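# Fold the skirt in half, waistband onto hem

## Task

Fold the skirt in half so that all of it rests on the table, with the waistband lying on top, roughly aligned with the hem, and its middle extending at most slightly beyond the hem. The folded skirt must be smooth and fairly flat. Dropping or tossing the waistband into place is allowed. The fold must stay in place without the robot holding it. At the end, release the cloth and move the grippers away.

## Robot and tools

Robot: two arms, left_arm and right_arm. Each ends in a parallel gripper whose fingers point along the gripper's own +z axis and close along its y axis. The reported hand position is the point between the finger pads, about 1 cm behind the tips. Expect occasional brief tugs on held cloth or pushes on loose items.

World frame (used in every result): origin on the table surface midway between the arms, +x out over the table, +z up, left_arm on the +y side. The arm names do not match image left and right. Printed hand positions can be somewhat wrong, especially when an arm reaches far.

Command row: every motion argument is a single row of 14 numbers, each in [-1, 1], always covering both arms even if one is idle. Order: dx, dy, dz, rx, ry, rz, opening for left_arm, then the same seven for right_arm. The first six are an offset, not a pose: a displacement in that gripper's own axes from its measured pose at the start of the action (or, for move, from the pose in the latest result that shows one). Scale: 1.0 equals 0.6 m for dx, dy, dz and 180 degrees for rotation; rx, ry, rz form one rotation vector. Opening is absolute, not an offset: +1 is fully open (0.094 m), -1 is closed.

execute_actions(actions): a list of actions run in sequence. Each action is a table of up to 15 rows, one row per 1/30 s step; if fewer than 15 rows are given, the last row repeats to fill 15 steps. Every row is relative to the action's starting pose, not the preceding row. An empty list just returns the current state and images.

move(target, speed, blocking): drives each gripper in a straight line toward the offset in target (one 14-number row). speed is the top path speed in m/s, 0.002 to 0.5, default 0.25; turning is capped at twice that in rad/s. Paths finish together and last 0.5 to 10 s; anything longer is cut off at 10 s. Grippers rotate the short way. Paths ignore obstacles and the other arm, and grippers can lag, drift or overshoot speed, mostly near full extension. Faster contact hits harder, and a target set deeper past contact presses harder. The opening is sent at the start. With blocking=false you get a result after 0.5 s while motion continues; check with wait(0), and use wait or stop before sending new rows or moves. The result adds a move: line with the ending (done, off_target, moving, held, fault), which limits applied (paced = the pose was clipped; held = a safety check blocked steps, after which the arm may jump faster than speed), and each gripper's distance from its target. If only one arm is named, the other finished normally.

wait(seconds): 0 to 10 s; arms keep their last command; returns early if a running move ends. stop(): brakes a running move; it needs stopping distance, more when fast; fingers continue. zoom_image(camera, region): enlarges [x0, y0, x1, y1] pixels (max 504 by 504) of the latest image from cam_head_left, cam_head_right, cam_high, cam_low, cam_left_wrist or cam_right_wrist. finished_scene(scene): ends the current scene, given its number; irreversible; report says whether it succeeded. Replying without any tool call ends everything.

Controller behaviour: each step, the commanded pose is clipped to within 70 mm and 16 degrees of the measured pose, then solved by damped IK with position favoured over orientation. Big offsets may need several actions; after an action the arm only continues up to its last clipped pose, so send the remainder next. Joint friction can leave the hand up to about 31 mm short, and tiny commands may not move it. Elbows never fully straighten. Hand target lines show where each gripper is being driven; a pose unreachable line means the clearance check altered or blocked that arm. Joint ranges (rad), base to hand: waist -2.618 to 3.054, shoulder 0 to 3.142, elbow 0 to 3.142, wrist pitch -1.571 to 1.571, wrist yaw -1.571 to 1.571, wrist roll -2.094 to 2.094.

Gripping: grip_measured uses the same scale as the commanded opening (the last Joint positions value is metres). Readings may be off by about 1 mm per gripper, constant in a scene. To hold, command roughly 0.03 below grip_measured; smaller gaps grip more gently. Pads exert about 50 to 62 N, less on cloth under about 2 mm thick.

To keep an arm still: in a reply's first call send the offset returning it to its wanted pose, then zeros afterwards, always with its desired opening. An arm blocked by an object keeps pushing until given a new command. The simulation runs on while you compose replies, holding the last command.

Heat: holding loads warms motors. MOTOR HOT appears from 75 °C; at 90 °C that arm halts for 10 s (OVER-TEMPERATURE FAULT), and at 100 °C it goes limp and falls. FAULT lines can cut short moves, waits or actions.

Cameras are 504x504; calibration (K, distortion, T_world_to_cam) is given per camera and may be slightly off; results list cameras whose numbers changed.

Avoid: arms colliding or pressing each other (can end the scene), dropping or losing the cloth off the table, slamming or hard pushing. Finish with the skirt lying folded and released, grippers withdrawn.

Each tool is called after "Emit:" as a command line: name --argument value for each argument, lists and objects as JSON in quotes; but a table of rows of numbers goes row by row, as --pt "numbers of a row", without its own name.

## Session

Emit:
execute_actions --actions '[]'

Scene clock: 0.00 s.
left_arm: end_effector_position=(+0.3183, +0.4617, +0.2478) grip_measured=+1.000 end_effector_quat_wxyz=(+0.500, +0.132, +0.816, -0.258) | right_arm: end_effector_position=(+0.5378, -0.0455, +0.3746) grip_measured=+1.000 end_effector_quat_wxyz=(+0.703, -0.556, +0.442, +0.040)
Joint positions: left_arm=[ 0.916  1.79   1.604 -1.406  1.194  1.276  0.094] | right_arm=[ 0.429  2.089  1.985  0.092 -0.664 -0.85   0.094]
Joint velocities: left_arm=[-0.007  0.002 -0.002 -0.022  0.007 -0.037  0.   ] | right_arm=[-0.002  0.017 -0.012  0.037 -0.022 -0.051  0.   ]
Motor temperatures (°C, as the motors report them): left_arm=[22 25 24 27 23 26] | right_arm=[24 24 26 22 26 25]
Hand target (left_arm): +0.318, +0.462, +0.248; +0.500, +0.132, +0.816, -0.258
Hand target (right_arm): +0.538, -0.046, +0.375; +0.703, -0.556, +0.442, +0.040

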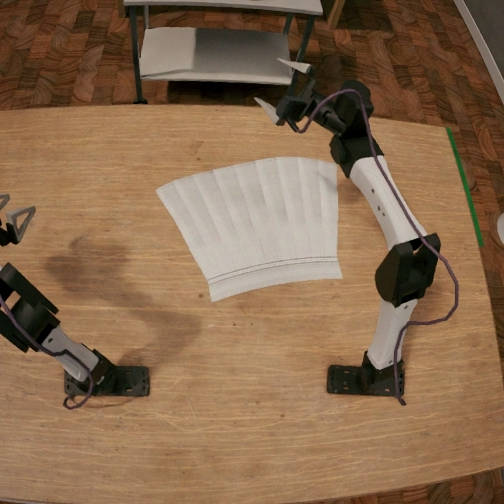

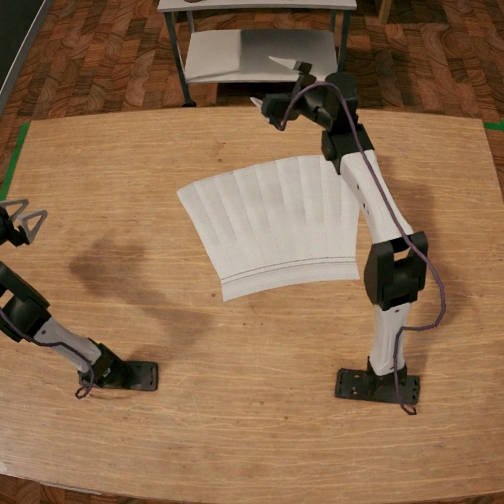

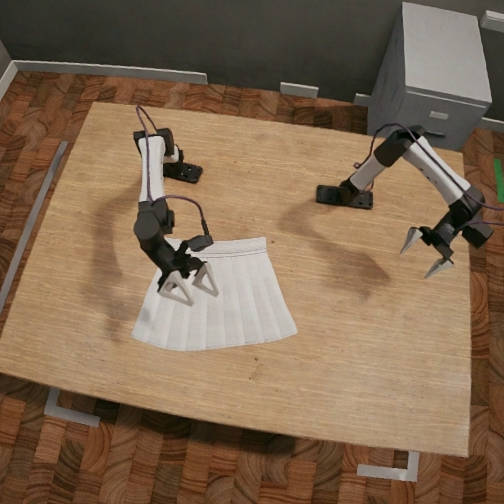

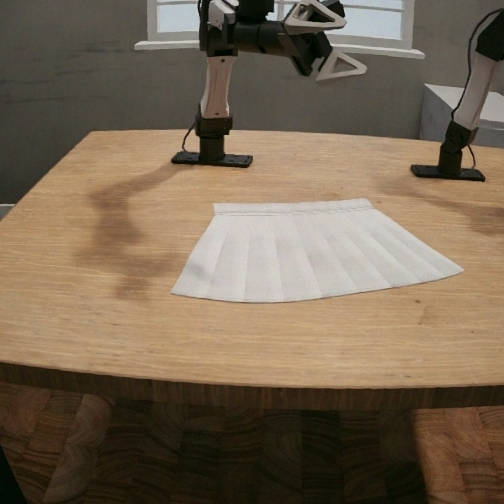

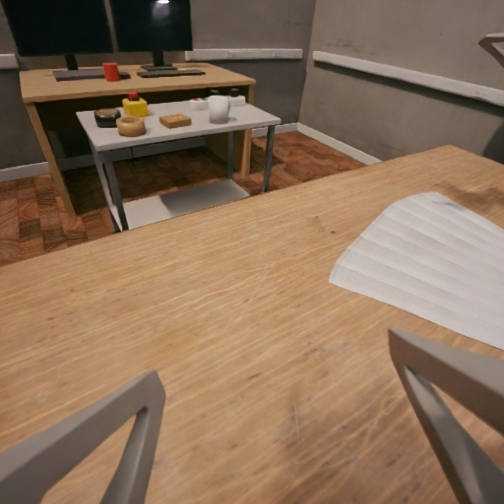

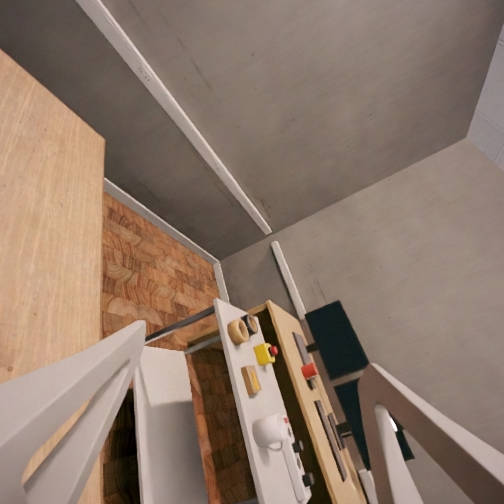

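Emit:
move --target '[0.35,-0.577,0.375,-0.183,0.231,-0.056,0,0.233,0.457,-0.557,0.102,0.462,0.407,0]'

Scene clock: 5.07 s.
left_arm: end_effector_position=(+0.2269, +0.0459, +0.0814) grip_measured=+0.002 end_effector_quat_wxyz=(+0.185, -0.007, +0.983, -0.011) | right_arm: end_effector_position=(+0.2852, -0.2671, +0.0873) grip_measured=+0.001 end_effector_quat_wxyz=(+0.190, -0.009, +0.982, +0.007)
Joint positions: left_arm=[-0.994  1.621  1.125 -0.84  -0.293 -0.947  0.047] | right_arm=[ 0.357  1.38   0.911 -0.726  0.064  0.189  0.047]
Joint velocities: left_arm=[-0.017 -0.002 -0.002  0.051 -0.037 -0.081 -0.001] | right_arm=[-0.012 -0.027 -0.017 -0.051 -0.037 -0.037 -0.   ]
Motor temperatures (°C, as the motors report them): left_arm=[22 25 25 27 23 26] | right_arm=[24 25 27 24 26 25]
Hand target (left_arm): +0.226, +0.044, +0.081; +0.185, -0.006, +0.983, -0.004
Hand target (right_arm): +0.277, -0.270, +0.077; +0.168, -0.000, +0.986, +0.008
Off the commanded pose (left_arm): 0.006 m, 2 deg.
Off the commanded pose (right_arm): 0.013 m, 2 deg.
move: off_target (right_arm)
camera_calibration (this result's frames):
cam_left_wrist: T_world_to_cam=[[-0.193884, -0.976061, -0.0985571, 0.0992612], [-0.979492, 0.198215, -0.0361514, 0.264422], [0.0548215, 0.0895267, -0.994475, 0.178164], [0, 0, 0, 1]] pos_world=[0.268477, 0.0285221, 0.196522]
cam_right_wrist: T_world_to_cam=[[0.233184, -0.971604, 0.0401401, -0.325573], [-0.971326, -0.230751, 0.0572672, 0.253097], [-0.0463787, -0.0523429, -0.997552, 0.193524], [0, 0, 0, 1]] pos_world=[0.330733, -0.247796, 0.191624]

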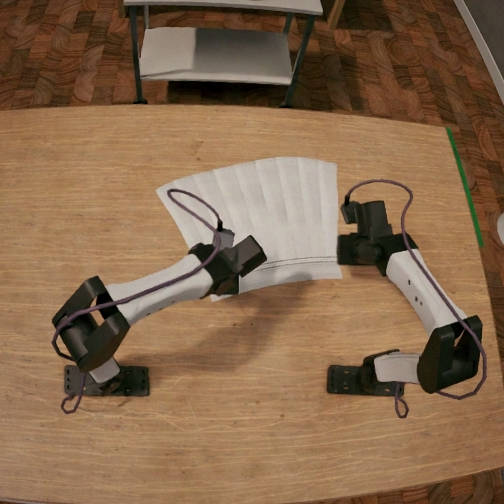

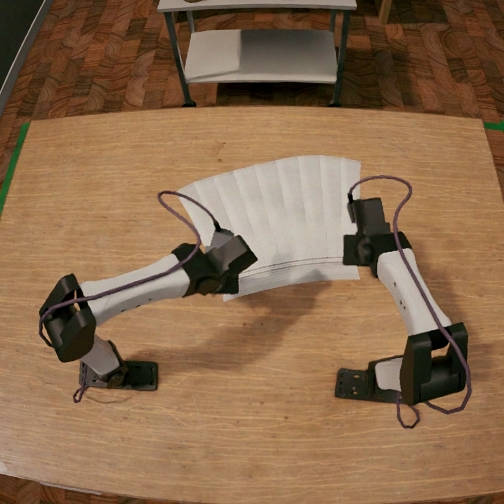

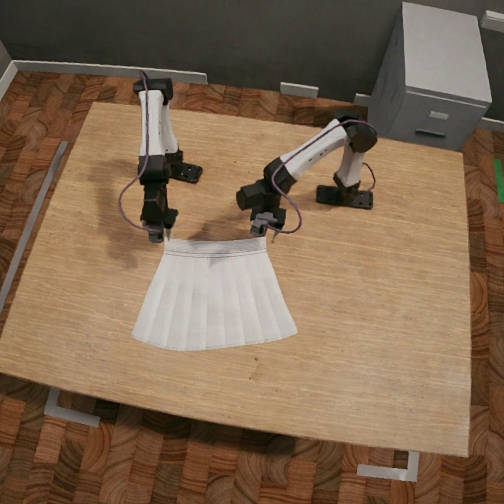

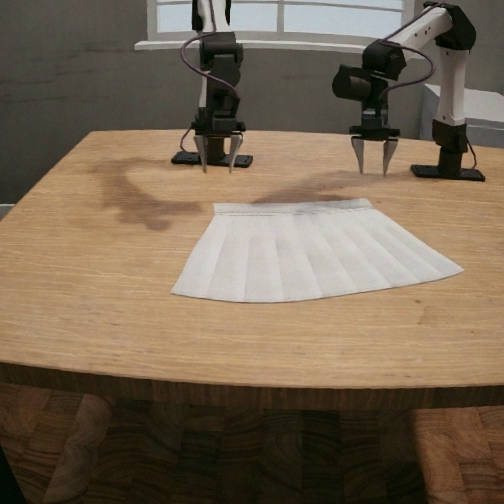

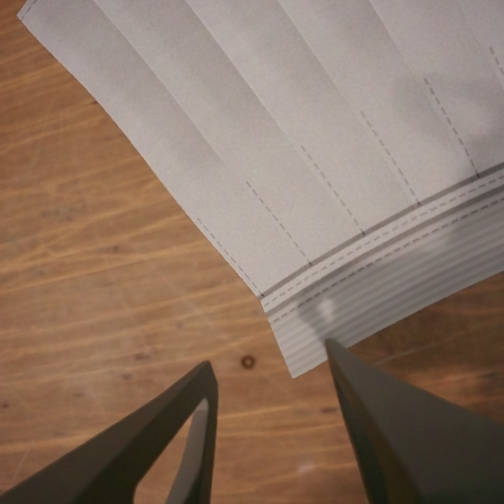

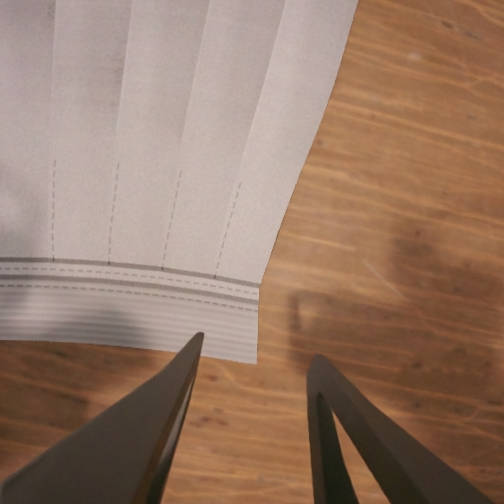

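Emit:
move --target '[0.069,-0.023,0.107,0,0,0,0,0.092,0,0.109,0,0,0,0]' --speed 0.08

Emit:
move --target '[0.004,0,0.01,0,0,0,-1,0.004,0,0.01,0,0,0,-1]'

Emit:
move --target '[-0.06,0,-0.1,0,0,0,-1,-0.06,0,-0.1,0,0,0,-1]' --speed 0.1

Scene clock: 6.97 s.
left_arm: end_effector_position=(+0.2161, +0.0270, +0.0173) grip_measured=+0.002 end_effector_quat_wxyz=(+0.188, -0.012, +0.982, -0.024) | right_arm: end_effector_position=(+0.2647, -0.2671, +0.0143) grip_measured=+0.001 end_effector_quat_wxyz=(+0.200, -0.010, +0.980, +0.012)
Joint positions: left_arm=[-1.054  1.738  0.978 -0.571 -0.3   -1.015  0.047] | right_arm=[ 0.373  1.405  0.608 -0.377  0.065  0.204  0.047]
Joint velocities: left_arm=[-0.002  0.007 -0.002 -0.037  0.007  0.022 -0.   ] | right_arm=[ 0.002 -0.012 -0.007 -0.007  0.007 -0.022 -0.   ]
Motor temperatures (°C, as the motors report them): left_arm=[22 26 25 27 23 26] | right_arm=[24 25 27 24 26 25]
Hand target (left_arm): +0.211, +0.031, +0.008; +0.185, -0.007, +0.983, -0.012
Hand target (right_arm): +0.259, -0.267, +0.006; +0.189, -0.010, +0.982, +0.007
Off the commanded pose (left_arm): 0.012 m, 2 deg.
Off the commanded pose (right_arm): 0.011 m, 1 deg.
move: off_target (left_arm, right_arm)
camera_calibration (this result's frames):
cam_left_wrist: T_world_to_cam=[[-0.188979, -0.97918, -0.0741188, 0.071096], [-0.980081, 0.192769, -0.0477621, 0.255752], [0.0610555, 0.0636164, -0.996105, 0.116103], [0, 0, 0, 1]] pos_world=[0.257005, 0.0129287, 0.133136]
cam_right_wrist: T_world_to_cam=[[0.234674, -0.971424, 0.0355578, -0.318185], [-0.971735, -0.233469, 0.034966, 0.237115], [-0.0256652, -0.0427584, -0.998756, 0.11689], [0, 0, 0, 1]] pos_world=[0.308083, -0.248735, 0.119767]

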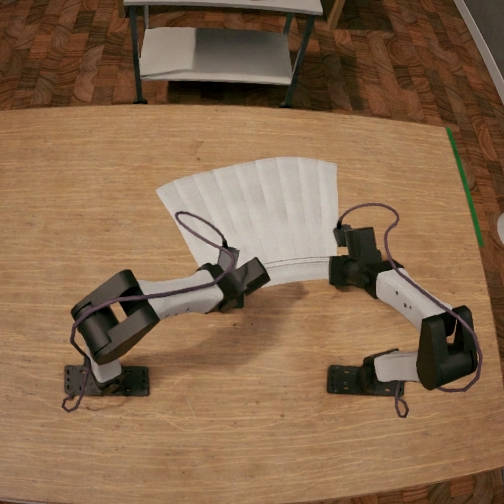

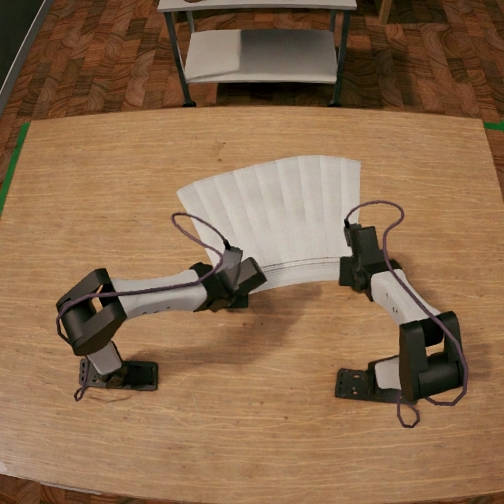

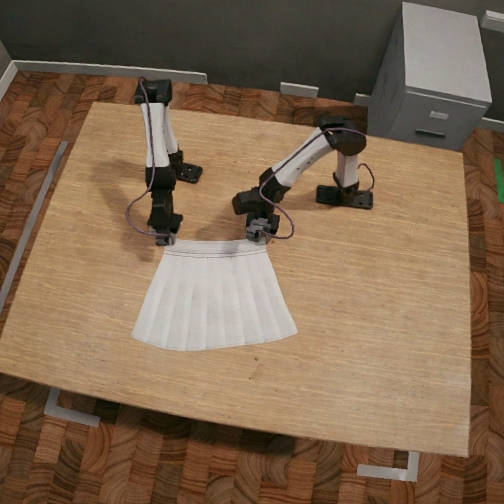

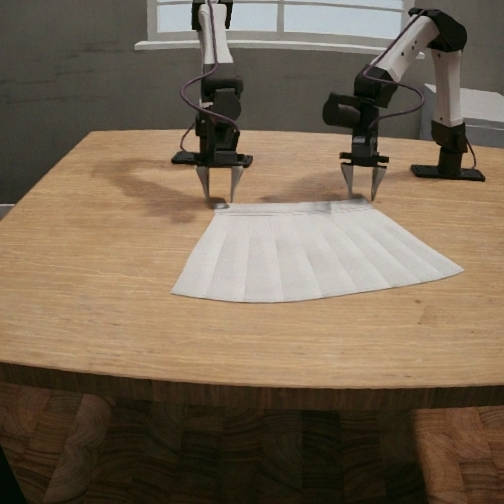

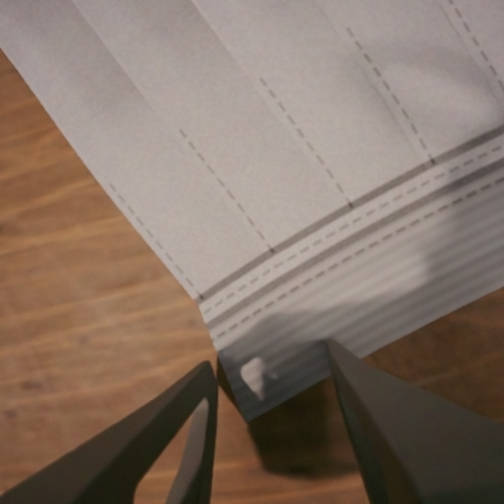

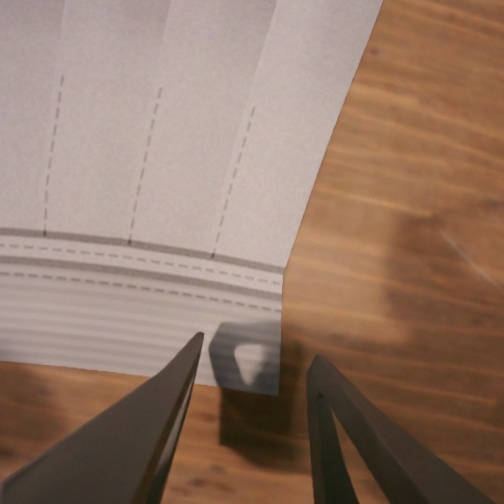

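Scene clock: 7.67 s.
left_arm: end_effector_position=(+0.2181, +0.0237, +0.0183) grip_measured=-0.986 end_effector_quat_wxyz=(+0.193, -0.013, +0.981, -0.031) | right_arm: end_effector_position=(+0.2697, -0.2659, +0.0166) grip_measured=-0.989 end_effector_quat_wxyz=(+0.211, -0.009, +0.977, +0.015)
Joint positions: left_arm=[-1.054  1.738  0.978 -0.554 -0.3   -1.015  0.001] | right_arm=[ 0.373  1.405  0.608 -0.354  0.065  0.204  0.001]
Joint velocities: left_arm=[-0.012 -0.012  0.007  0.022  0.007 -0.066  0.001] | right_arm=[-0.022 -0.002  0.017 -0.095  0.037  0.007  0.001]
Motor temperatures (°C, as the motors report them): left_arm=[22 26 25 27 23 26] | right_arm=[24 25 27 24 26 25]
Hand target (left_arm): +0.216, +0.027, +0.011; +0.189, -0.012, +0.982, -0.024
Hand target (right_arm): +0.265, -0.267, +0.008; +0.200, -0.010, +0.980, +0.012
Off the commanded pose (left_arm): 0.008 m, 1 deg.
Off the commanded pose (right_arm): 0.010 m, 1 deg.
move: done
camera_calibration (this result's frames):
cam_left_wrist: T_world_to_cam=[[-0.18839, -0.980156, -0.0616784, 0.0679666], [-0.979618, 0.192001, -0.0590273, 0.258525], [0.0696983, 0.0493011, -0.996349, 0.115633], [0, 0, 0, 1]] pos_world=[0.258, 0.0112798, 0.134663]
cam_right_wrist: T_world_to_cam=[[0.233882, -0.971614, 0.0355564, -0.318104], [-0.972259, -0.233595, 0.0120843, 0.242676], [-0.00343551, -0.0373963, -0.999295, 0.114742], [0, 0, 0, 1]] pos_world=[0.310737, -0.248095, 0.123039]

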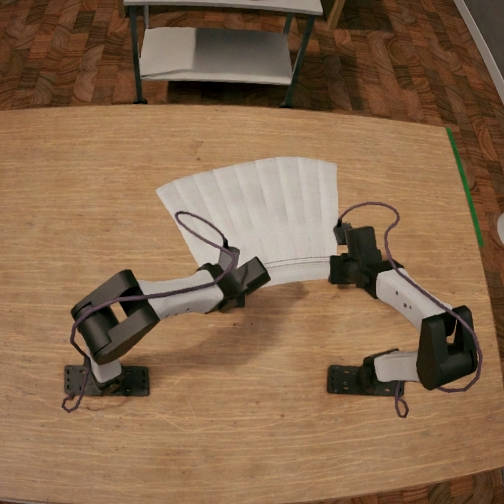

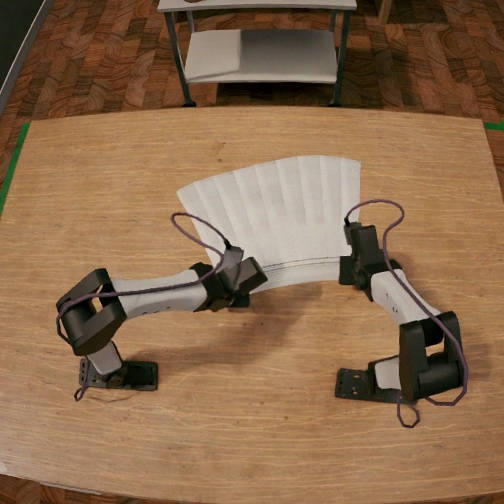

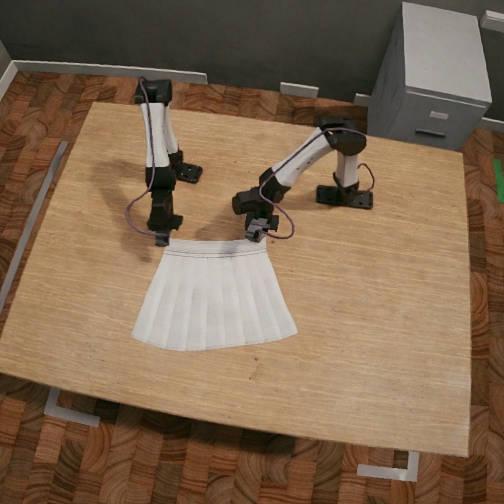

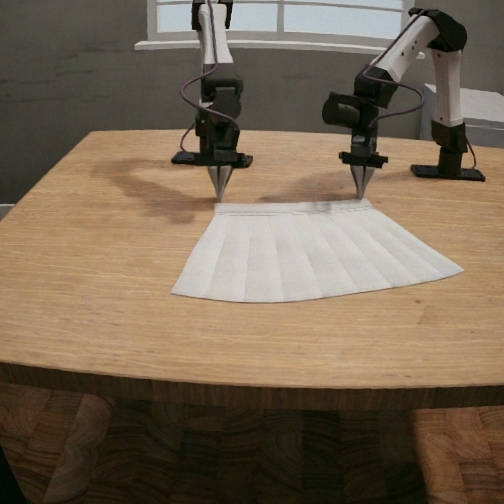

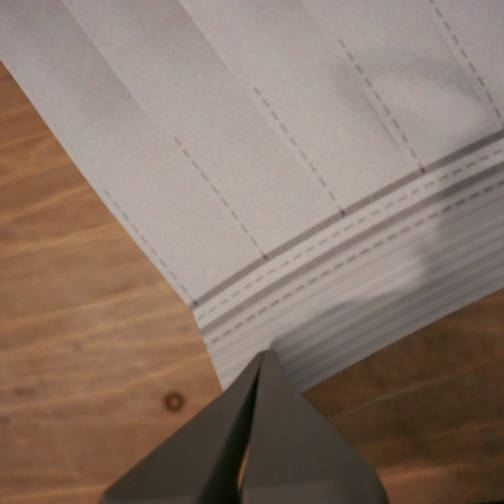

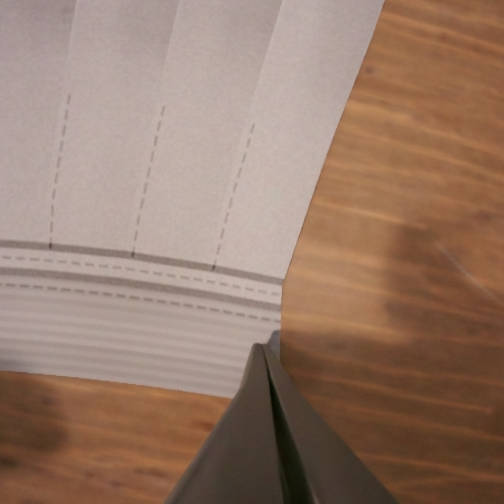

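Scene clock: 8.97 s.
left_arm: end_effector_position=(+0.2271, +0.0265, +0.0811) grip_measured=-0.986 end_effector_quat_wxyz=(+0.195, -0.010, +0.980, -0.027) | right_arm: end_effector_position=(+0.2759, -0.2644, +0.0799) grip_measured=-0.989 end_effector_quat_wxyz=(+0.207, -0.010, +0.978, +0.014)
Joint positions: left_arm=[-1.028  1.654  1.152 -0.807 -0.3   -0.982  0.001] | right_arm=[ 0.373  1.322  0.823 -0.659  0.065  0.202  0.001]
Joint velocities: left_arm=[-0.022  0.007 -0.002 -0.007  0.007 -0.007 -0.001] | right_arm=[-0.017 -0.002  0.002  0.007 -0.066  0.022 -0.001]
Motor temperatures (°C, as the motors report them): left_arm=[22 26 25 27 23 26] | right_arm=[24 25 27 24 26 25]
Hand target (left_arm): +0.229, +0.027, +0.087; +0.193, -0.013, +0.981, -0.031
Hand target (right_arm): +0.277, -0.267, +0.086; +0.211, -0.009, +0.977, +0.015
Off the commanded pose (left_arm): 0.007 m, 1 deg.
Off the commanded pose (right_arm): 0.007 m, 0 deg.
move: done
camera_calibration (this result's frames):
cam_left_wrist: T_world_to_cam=[[-0.192705, -0.978652, -0.0714522, 0.0779854], [-0.97847, 0.197131, -0.0611223, 0.27027], [0.0739029, 0.0581353, -0.99557, 0.176201], [0, 0, 0, 1]] pos_world=[0.266457, 0.0127984, 0.197513]
cam_right_wrist: T_world_to_cam=[[0.235851, -0.97111, 0.0363219, -0.320824], [-0.971726, -0.235244, 0.0202181, 0.247035], [-0.0110895, -0.0400633, -0.999136, 0.179503], [0, 0, 0, 1]] pos_world=[0.317707, -0.24625, 0.186006]

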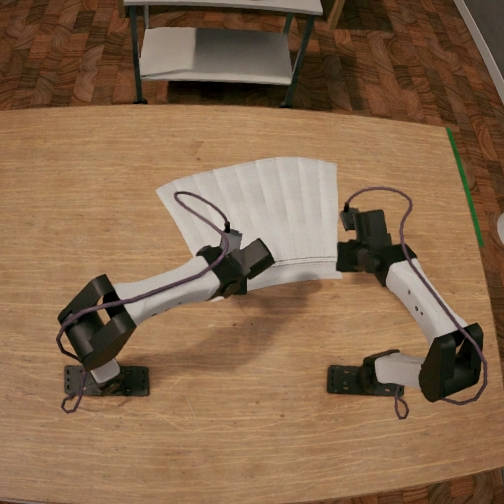

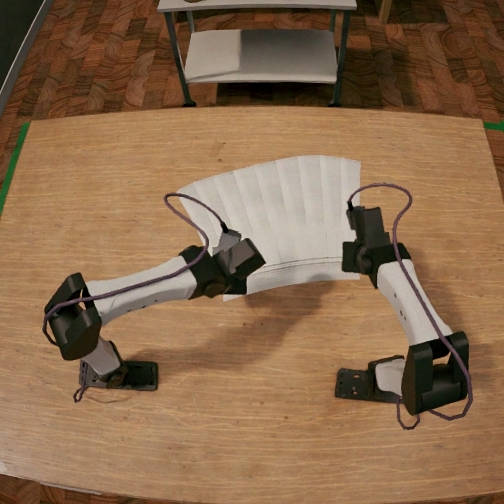

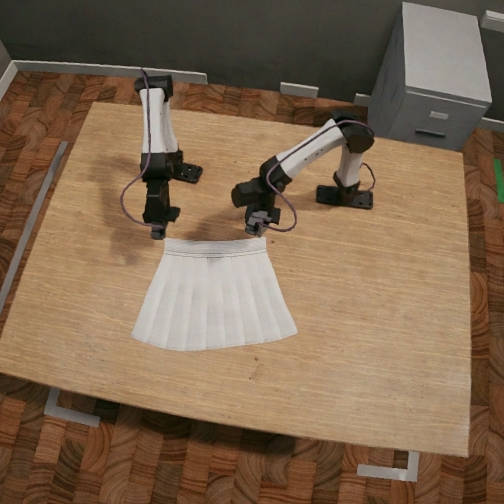

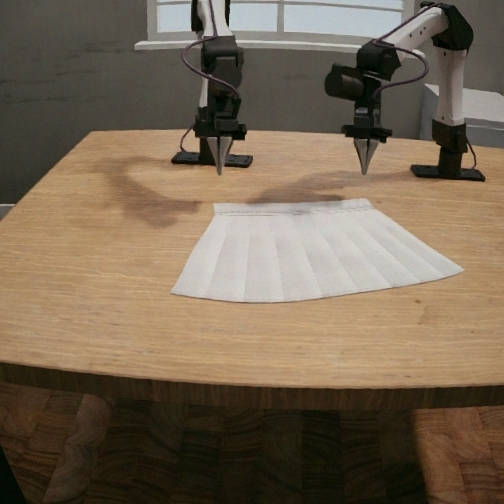

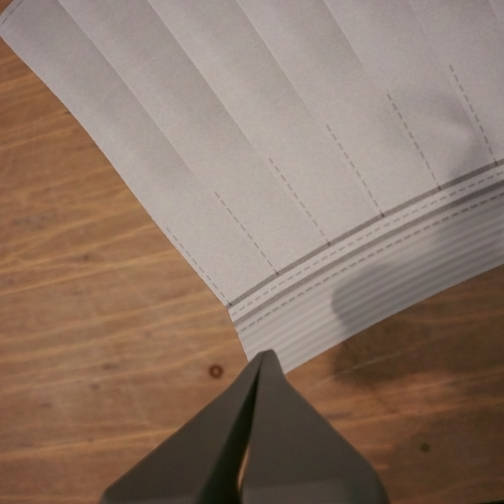

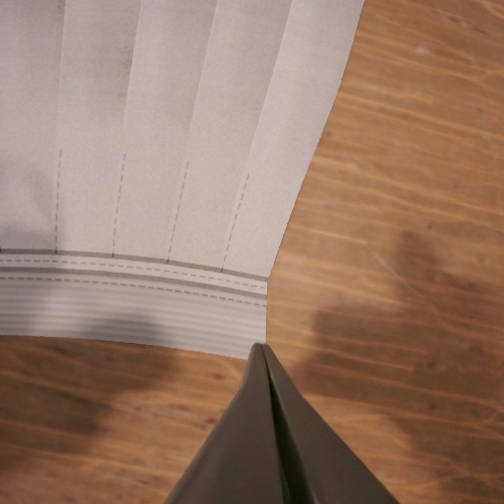

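Not low enough; go deeper.

Emit:
move --target '[0.082,0.025,0.135,-0.015,0,0,0,0.088,-0.003,0.132,0,0,0,0]' --speed 0.08

Emit:
execute_actions --actions '[[[0.018,0,0.025,0,0,0,-0.2,0.018,0,0.025,0,0,0,-0.2]],[[0.018,0,0.025,0,0,0,-1,0.018,0,0.025,0,0,0,-1]]]'

Scene clock: 10.90 s.
left_arm: end_effector_position=(+0.2174, +0.0341, +0.0132) grip_measured=-0.002 end_effector_quat_wxyz=(+0.209, -0.017, +0.978, -0.011) | right_arm: end_effector_position=(+0.2742, -0.2659, +0.0057) grip_measured=-0.002 end_effector_quat_wxyz=(+0.235, -0.008, +0.972, +0.013)
Joint positions: left_arm=[-1.066  1.737  0.947 -0.545 -0.352 -1.032  0.047] | right_arm=[ 0.378  1.425  0.548 -0.225  0.081  0.206  0.047]
Joint velocities: left_arm=[-0.022 -0.002 -0.002 -0.022 -0.022  0.007  0.001] | right_arm=[-0.007  0.012  0.032 -0.037 -0.037 -0.022 -0.001]
Motor temperatures (°C, as the motors report them): left_arm=[22 26 25 27 23 26] | right_arm=[24 25 27 24 26 25]
Hand target (left_arm): +0.211, +0.039, -0.011; +0.194, -0.015, +0.981, -0.003
Hand target (right_arm): +0.260, -0.265, -0.013; +0.206, -0.010, +0.978, +0.013
Off the commanded pose (left_arm): 0.027 m, 2 deg.
Off the commanded pose (right_arm): 0.024 m, 3 deg.
move: off_target (left_arm, right_arm)
camera_calibration (this result's frames):
cam_left_wrist: T_world_to_cam=[[-0.169334, -0.979989, -0.104634, 0.074074], [-0.980455, 0.178296, -0.0831821, 0.256453], [0.100173, 0.0885036, -0.991026, 0.102124], [0, 0, 0, 1]] pos_world=[0.253753, 0.0178289, 0.130291]
cam_right_wrist: T_world_to_cam=[[0.228776, -0.972266, 0.0485777, -0.317668], [-0.972391, -0.230594, -0.035797, 0.248281], [0.0460059, -0.039047, -0.998178, 0.0899272], [0, 0, 0, 1]] pos_world=[0.309964, -0.248095, 0.114083]

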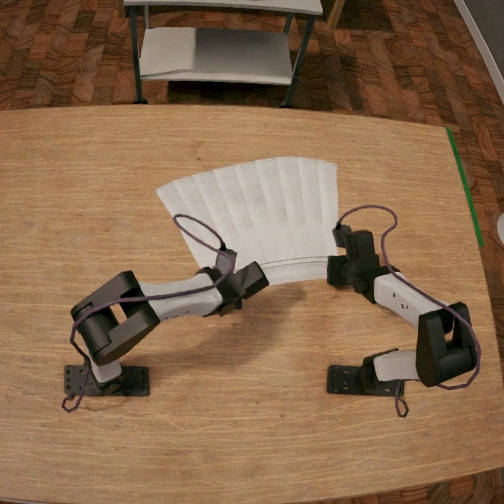

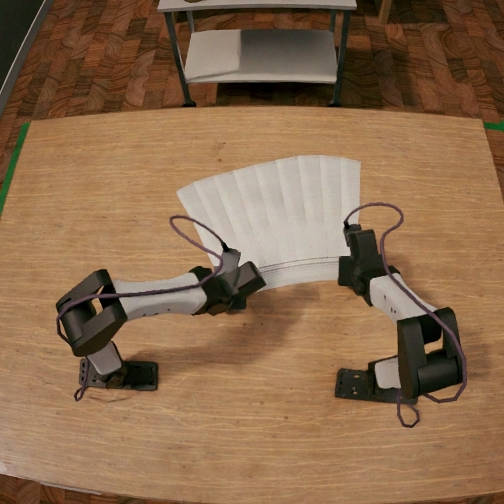

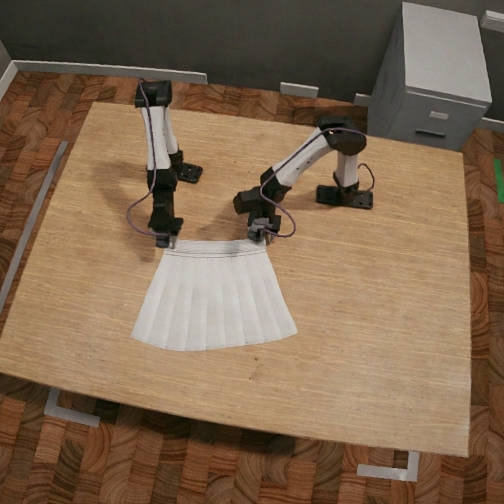

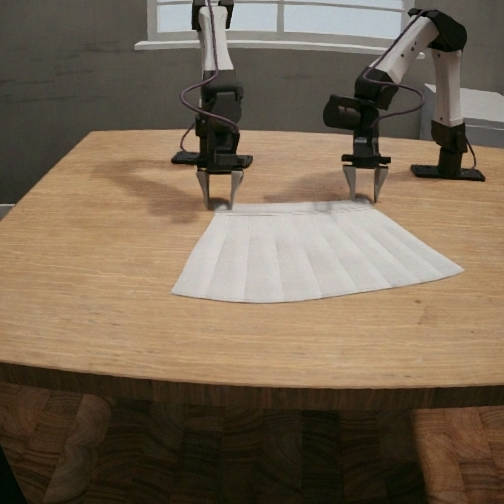

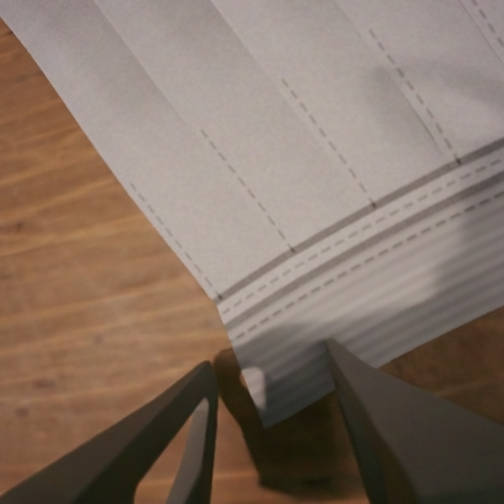

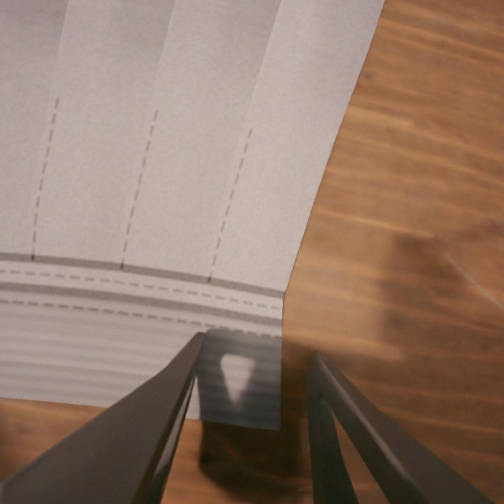

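Scene clock: 11.90 s.
left_arm: end_effector_position=(+0.2269, +0.0245, +0.0158) grip_measured=-0.978 end_effector_quat_wxyz=(+0.237, -0.030, +0.970, -0.034) | right_arm: end_effector_position=(+0.2974, -0.2630, +0.0060) grip_measured=-0.989 end_effector_quat_wxyz=(+0.292, -0.003, +0.956, +0.019)
Joint positions: left_arm=[-1.07   1.737  0.93  -0.46  -0.383 -1.046  0.001] | right_arm=[ 0.378  1.467  0.509 -0.026  0.096  0.206  0.001]
Joint velocities: left_arm=[-0.017  0.002 -0.002  0.022 -0.022  0.051 -0.001] | right_arm=[ 0.002 -0.012 -0.002  0.007 -0.037 -0.022  0.001]
Motor temperatures (°C, as the motors report them): left_arm=[22 26 25 28 23 26] | right_arm=[24 25 27 24 26 25]
Hand target (left_arm): +0.216, +0.033, -0.003; +0.220, -0.021, +0.975, -0.013
Hand target (right_arm): +0.282, -0.265, -0.011; +0.262, -0.006, +0.965, +0.015
Off the commanded pose (left_arm): 0.024 m, 3 deg.
Off the commanded pose (right_arm): 0.024 m, 4 deg.
camera_calibration (this result's frames):
cam_left_wrist: T_world_to_cam=[[-0.148156, -0.986853, -0.064589, 0.0613376], [-0.976199, 0.156391, -0.15026, 0.268329], [0.158385, 0.0407898, -0.986534, 0.0924262], [0, 0, 0, 1]] pos_world=[0.256391, 0.0147969, 0.135462]
cam_right_wrist: T_world_to_cam=[[0.214684, -0.974842, 0.0599537, -0.316655], [-0.962981, -0.221519, -0.153611, 0.271754], [0.163027, -0.0247565, -0.986311, 0.0580889], [0, 0, 0, 1]] pos_world=[0.320205, -0.247052, 0.118023]

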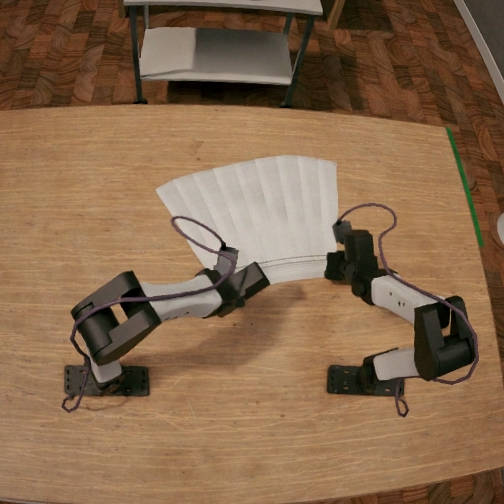

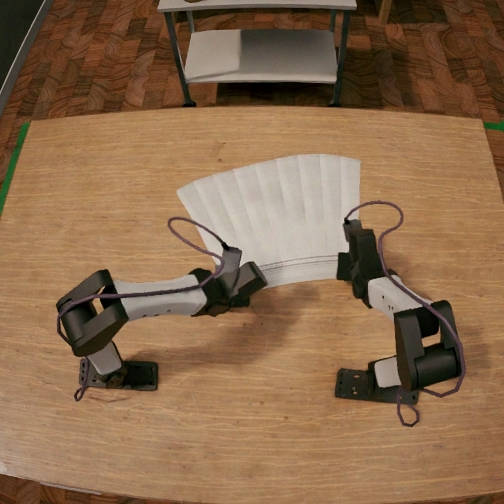

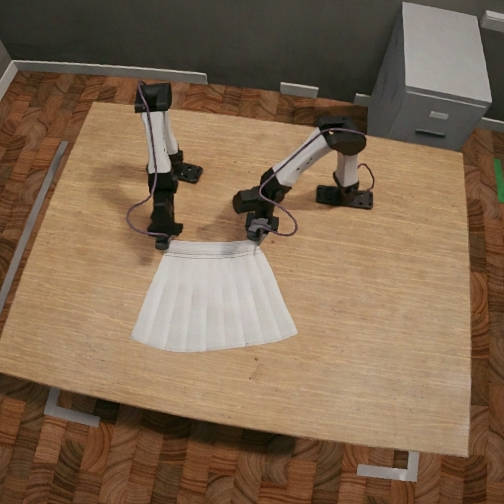

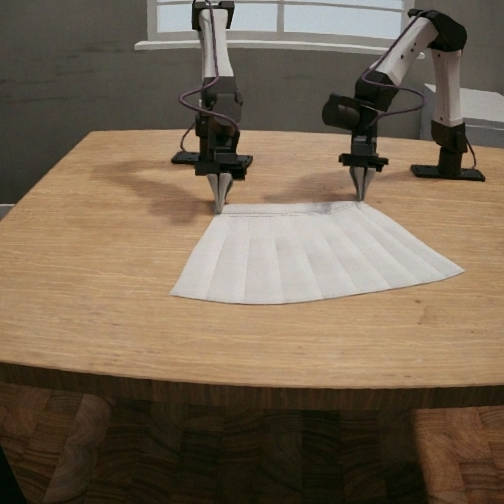

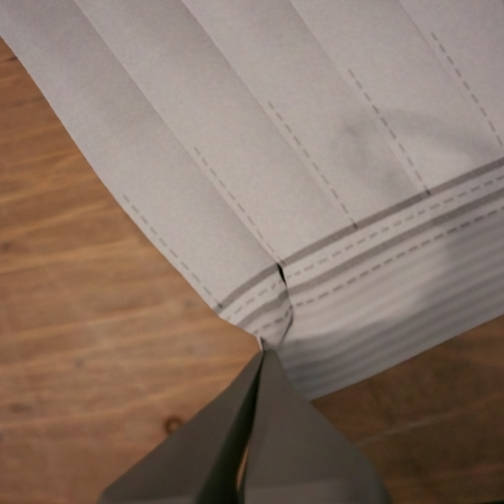

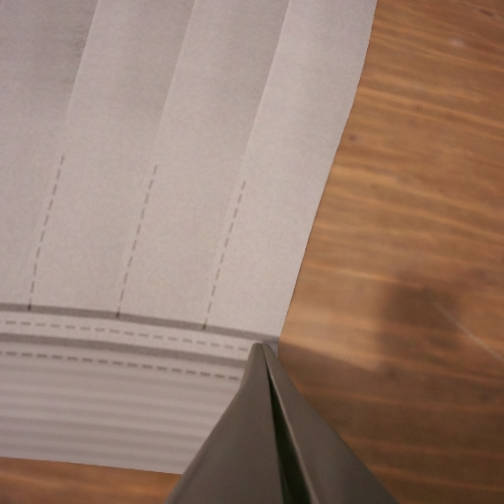

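Emit:
move --target '[-0.03,0,-0.05,0,0,0,-1,0.003,0.005,-0.07,-0.035,0.16,0,0.1]' --speed 0.15

Emit:
move --target '[0,0,0,0,0,0,-1,0.008,-0.008,0.08,0,0,0,0.1]' --speed 0.06

Scene clock: 14.37 s.
left_arm: end_effector_position=(+0.2258, +0.0269, +0.0425) grip_measured=-0.978 end_effector_quat_wxyz=(+0.237, -0.027, +0.971, -0.030) | right_arm: end_effector_position=(+0.2706, -0.2594, +0.0433) grip_measured=+0.098 end_effector_quat_wxyz=(+0.055, -0.023, +0.996, +0.071)
Joint positions: left_arm=[-1.07   1.679  0.986 -0.58  -0.385 -1.04   0.001] | right_arm=[ 0.281  1.595  0.984 -0.832 -0.128  0.107  0.052]
Joint velocities: left_arm=[-0.017 -0.007 -0.007  0.051  0.037 -0.007 -0.   ] | right_arm=[ 0.007  0.012  0.022 -0.007  0.051 -0.037 -0.   ]
Motor temperatures (°C, as the motors report them): left_arm=[22 27 26 28 23 26] | right_arm=[24 25 28 24 26 25]
Hand target (left_arm): +0.229, +0.027, +0.050; +0.238, -0.030, +0.970, -0.034
Hand target (right_arm): +0.271, -0.261, +0.042; +0.045, -0.022, +0.996, +0.075
Off the commanded pose (left_arm): 0.009 m, 1 deg.
Off the commanded pose (right_arm): 0.004 m, 1 deg.
move: done
camera_calibration (this result's frames):
cam_left_wrist: T_world_to_cam=[[-0.153157, -0.985475, -0.0733638, 0.0666685], [-0.975662, 0.162586, -0.147138, 0.270514], [0.156929, 0.0490431, -0.986391, 0.118981], [0, 0, 0, 1]] pos_world=[0.255469, 0.0158834, 0.162055]
cam_right_wrist: T_world_to_cam=[[0.269645, -0.952234, -0.143326, -0.309852], [-0.910582, -0.300557, 0.283736, 0.198859], [-0.31326, 0.0540024, -0.948131, 0.247012], [0, 0, 0, 1]] pos_world=[0.342007, -0.248623, 0.133366]

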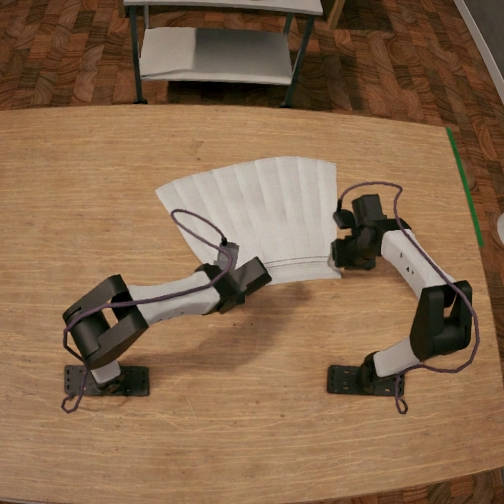

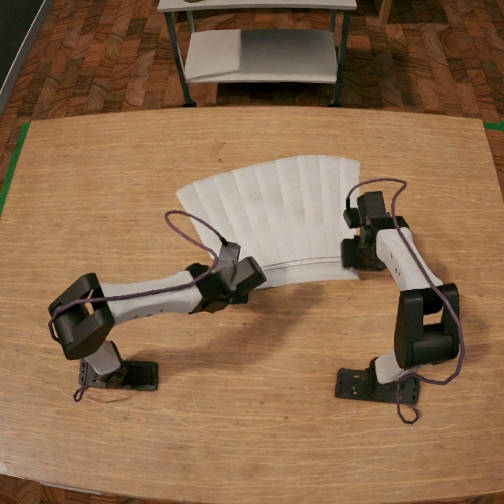

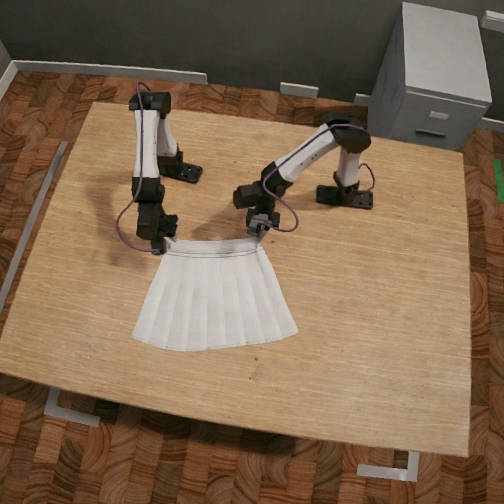

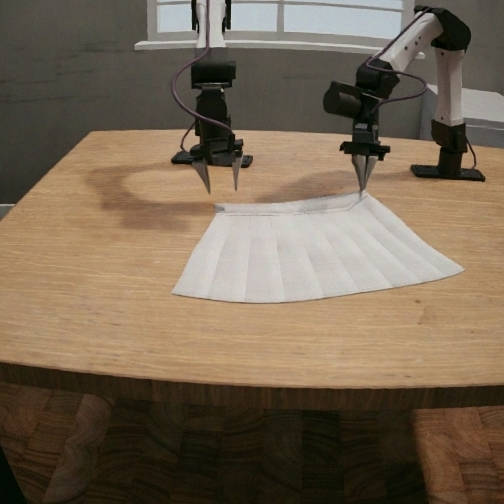

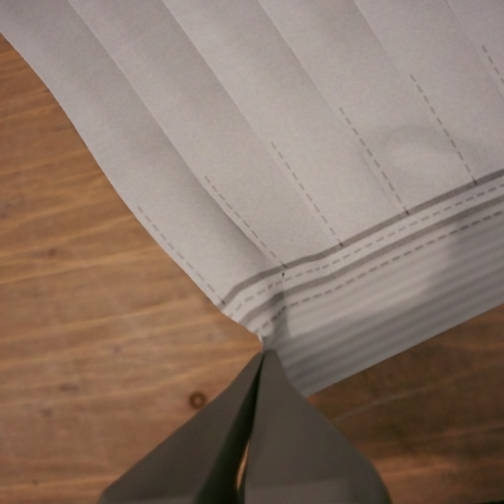

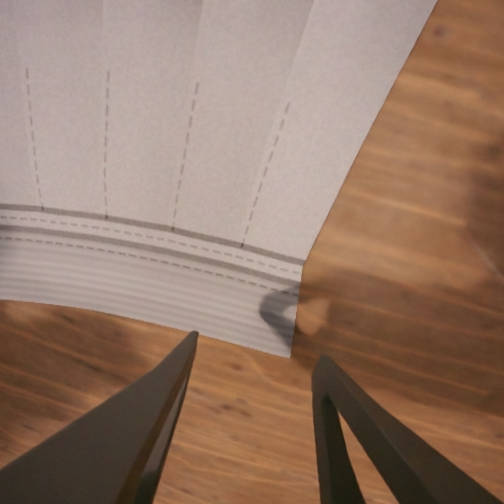

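Scene clock: 15.40 s.
left_arm: end_effector_position=(+0.2258, +0.0269, +0.0425) grip_measured=-0.978 end_effector_quat_wxyz=(+0.237, -0.027, +0.971, -0.030) | right_arm: end_effector_position=(+0.2739, -0.2589, +0.0093) grip_measured=+0.099 end_effector_quat_wxyz=(+0.060, -0.023, +0.995, +0.072)
Joint positions: left_arm=[-1.07   1.679  0.986 -0.58  -0.385 -1.04   0.001] | right_arm=[ 0.281  1.658  0.899 -0.674 -0.128  0.108  0.052]
Joint velocities: left_arm=[ 0.002  0.007  0.002  0.007 -0.007  0.007 -0.001] | right_arm=[-0.002 -0.002 -0.007  0.007  0.007 -0.066 -0.001]
Motor temperatures (°C, as the motors report them): left_arm=[22 27 26 28 23 26] | right_arm=[24 25 28 24 26 25]
Hand target (left_arm): +0.226, +0.027, +0.043; +0.237, -0.027, +0.971, -0.030
Hand target (right_arm): +0.271, -0.258, -0.004; +0.054, -0.023, +0.996, +0.071
Off the commanded pose (left_arm): 0.000 m, 0 deg.
Off the commanded pose (right_arm): 0.015 m, 1 deg.
move: off_target (right_arm)
camera_calibration (this result's frames):
cam_left_wrist: T_world_to_cam=[[-0.153157, -0.985475, -0.0733638, 0.0666685], [-0.975662, 0.162586, -0.147138, 0.270514], [0.156929, 0.0490431, -0.986391, 0.118981], [0, 0, 0, 1]] pos_world=[0.255469, 0.0158834, 0.162055]
cam_right_wrist: T_world_to_cam=[[0.270895, -0.952094, -0.141893, -0.31547], [-0.913831, -0.300686, 0.272947, 0.212595], [-0.302536, 0.0557261, -0.951508, 0.213358], [0, 0, 0, 1]] pos_world=[0.344284, -0.248322, 0.100221]

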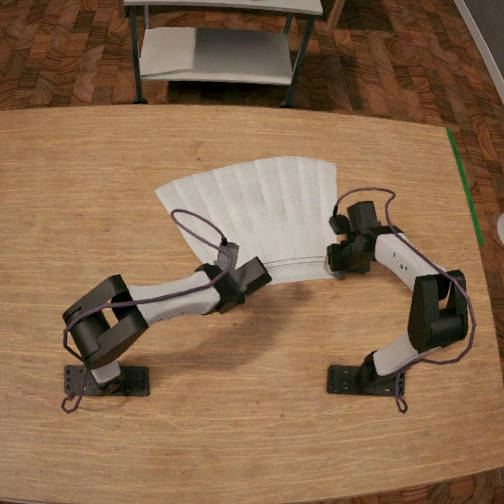

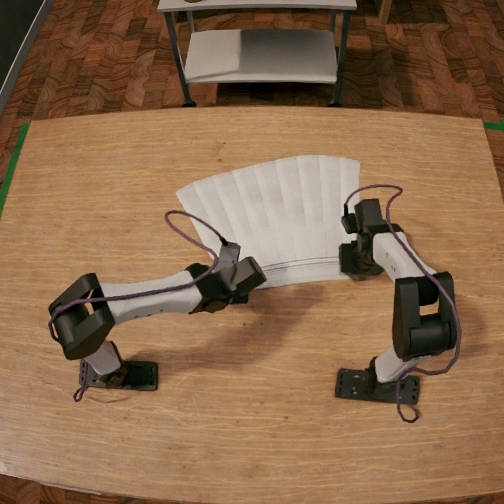

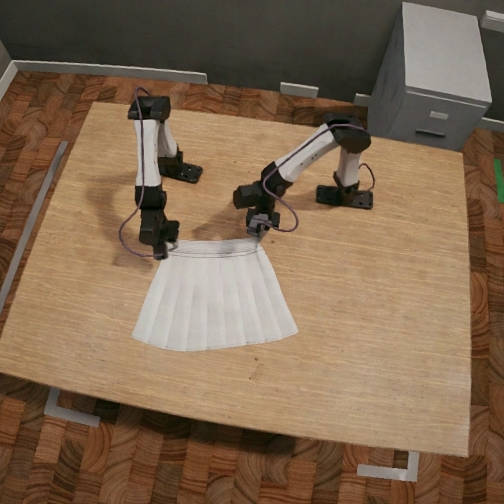

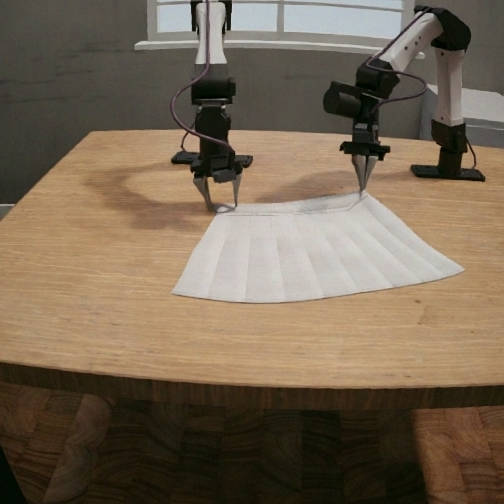

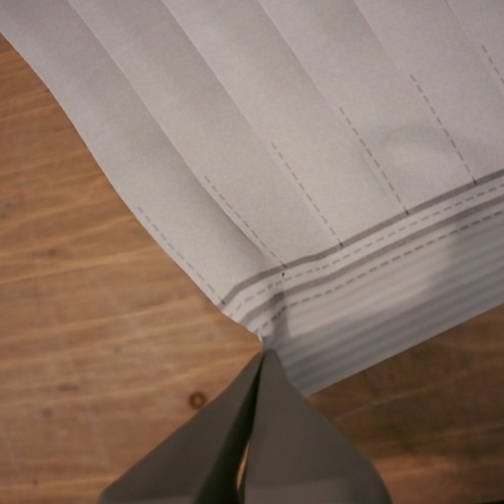

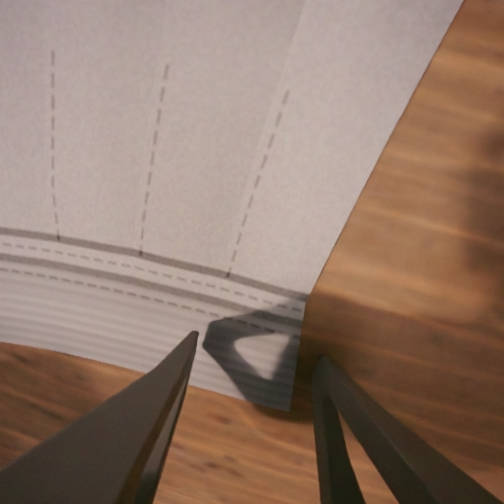

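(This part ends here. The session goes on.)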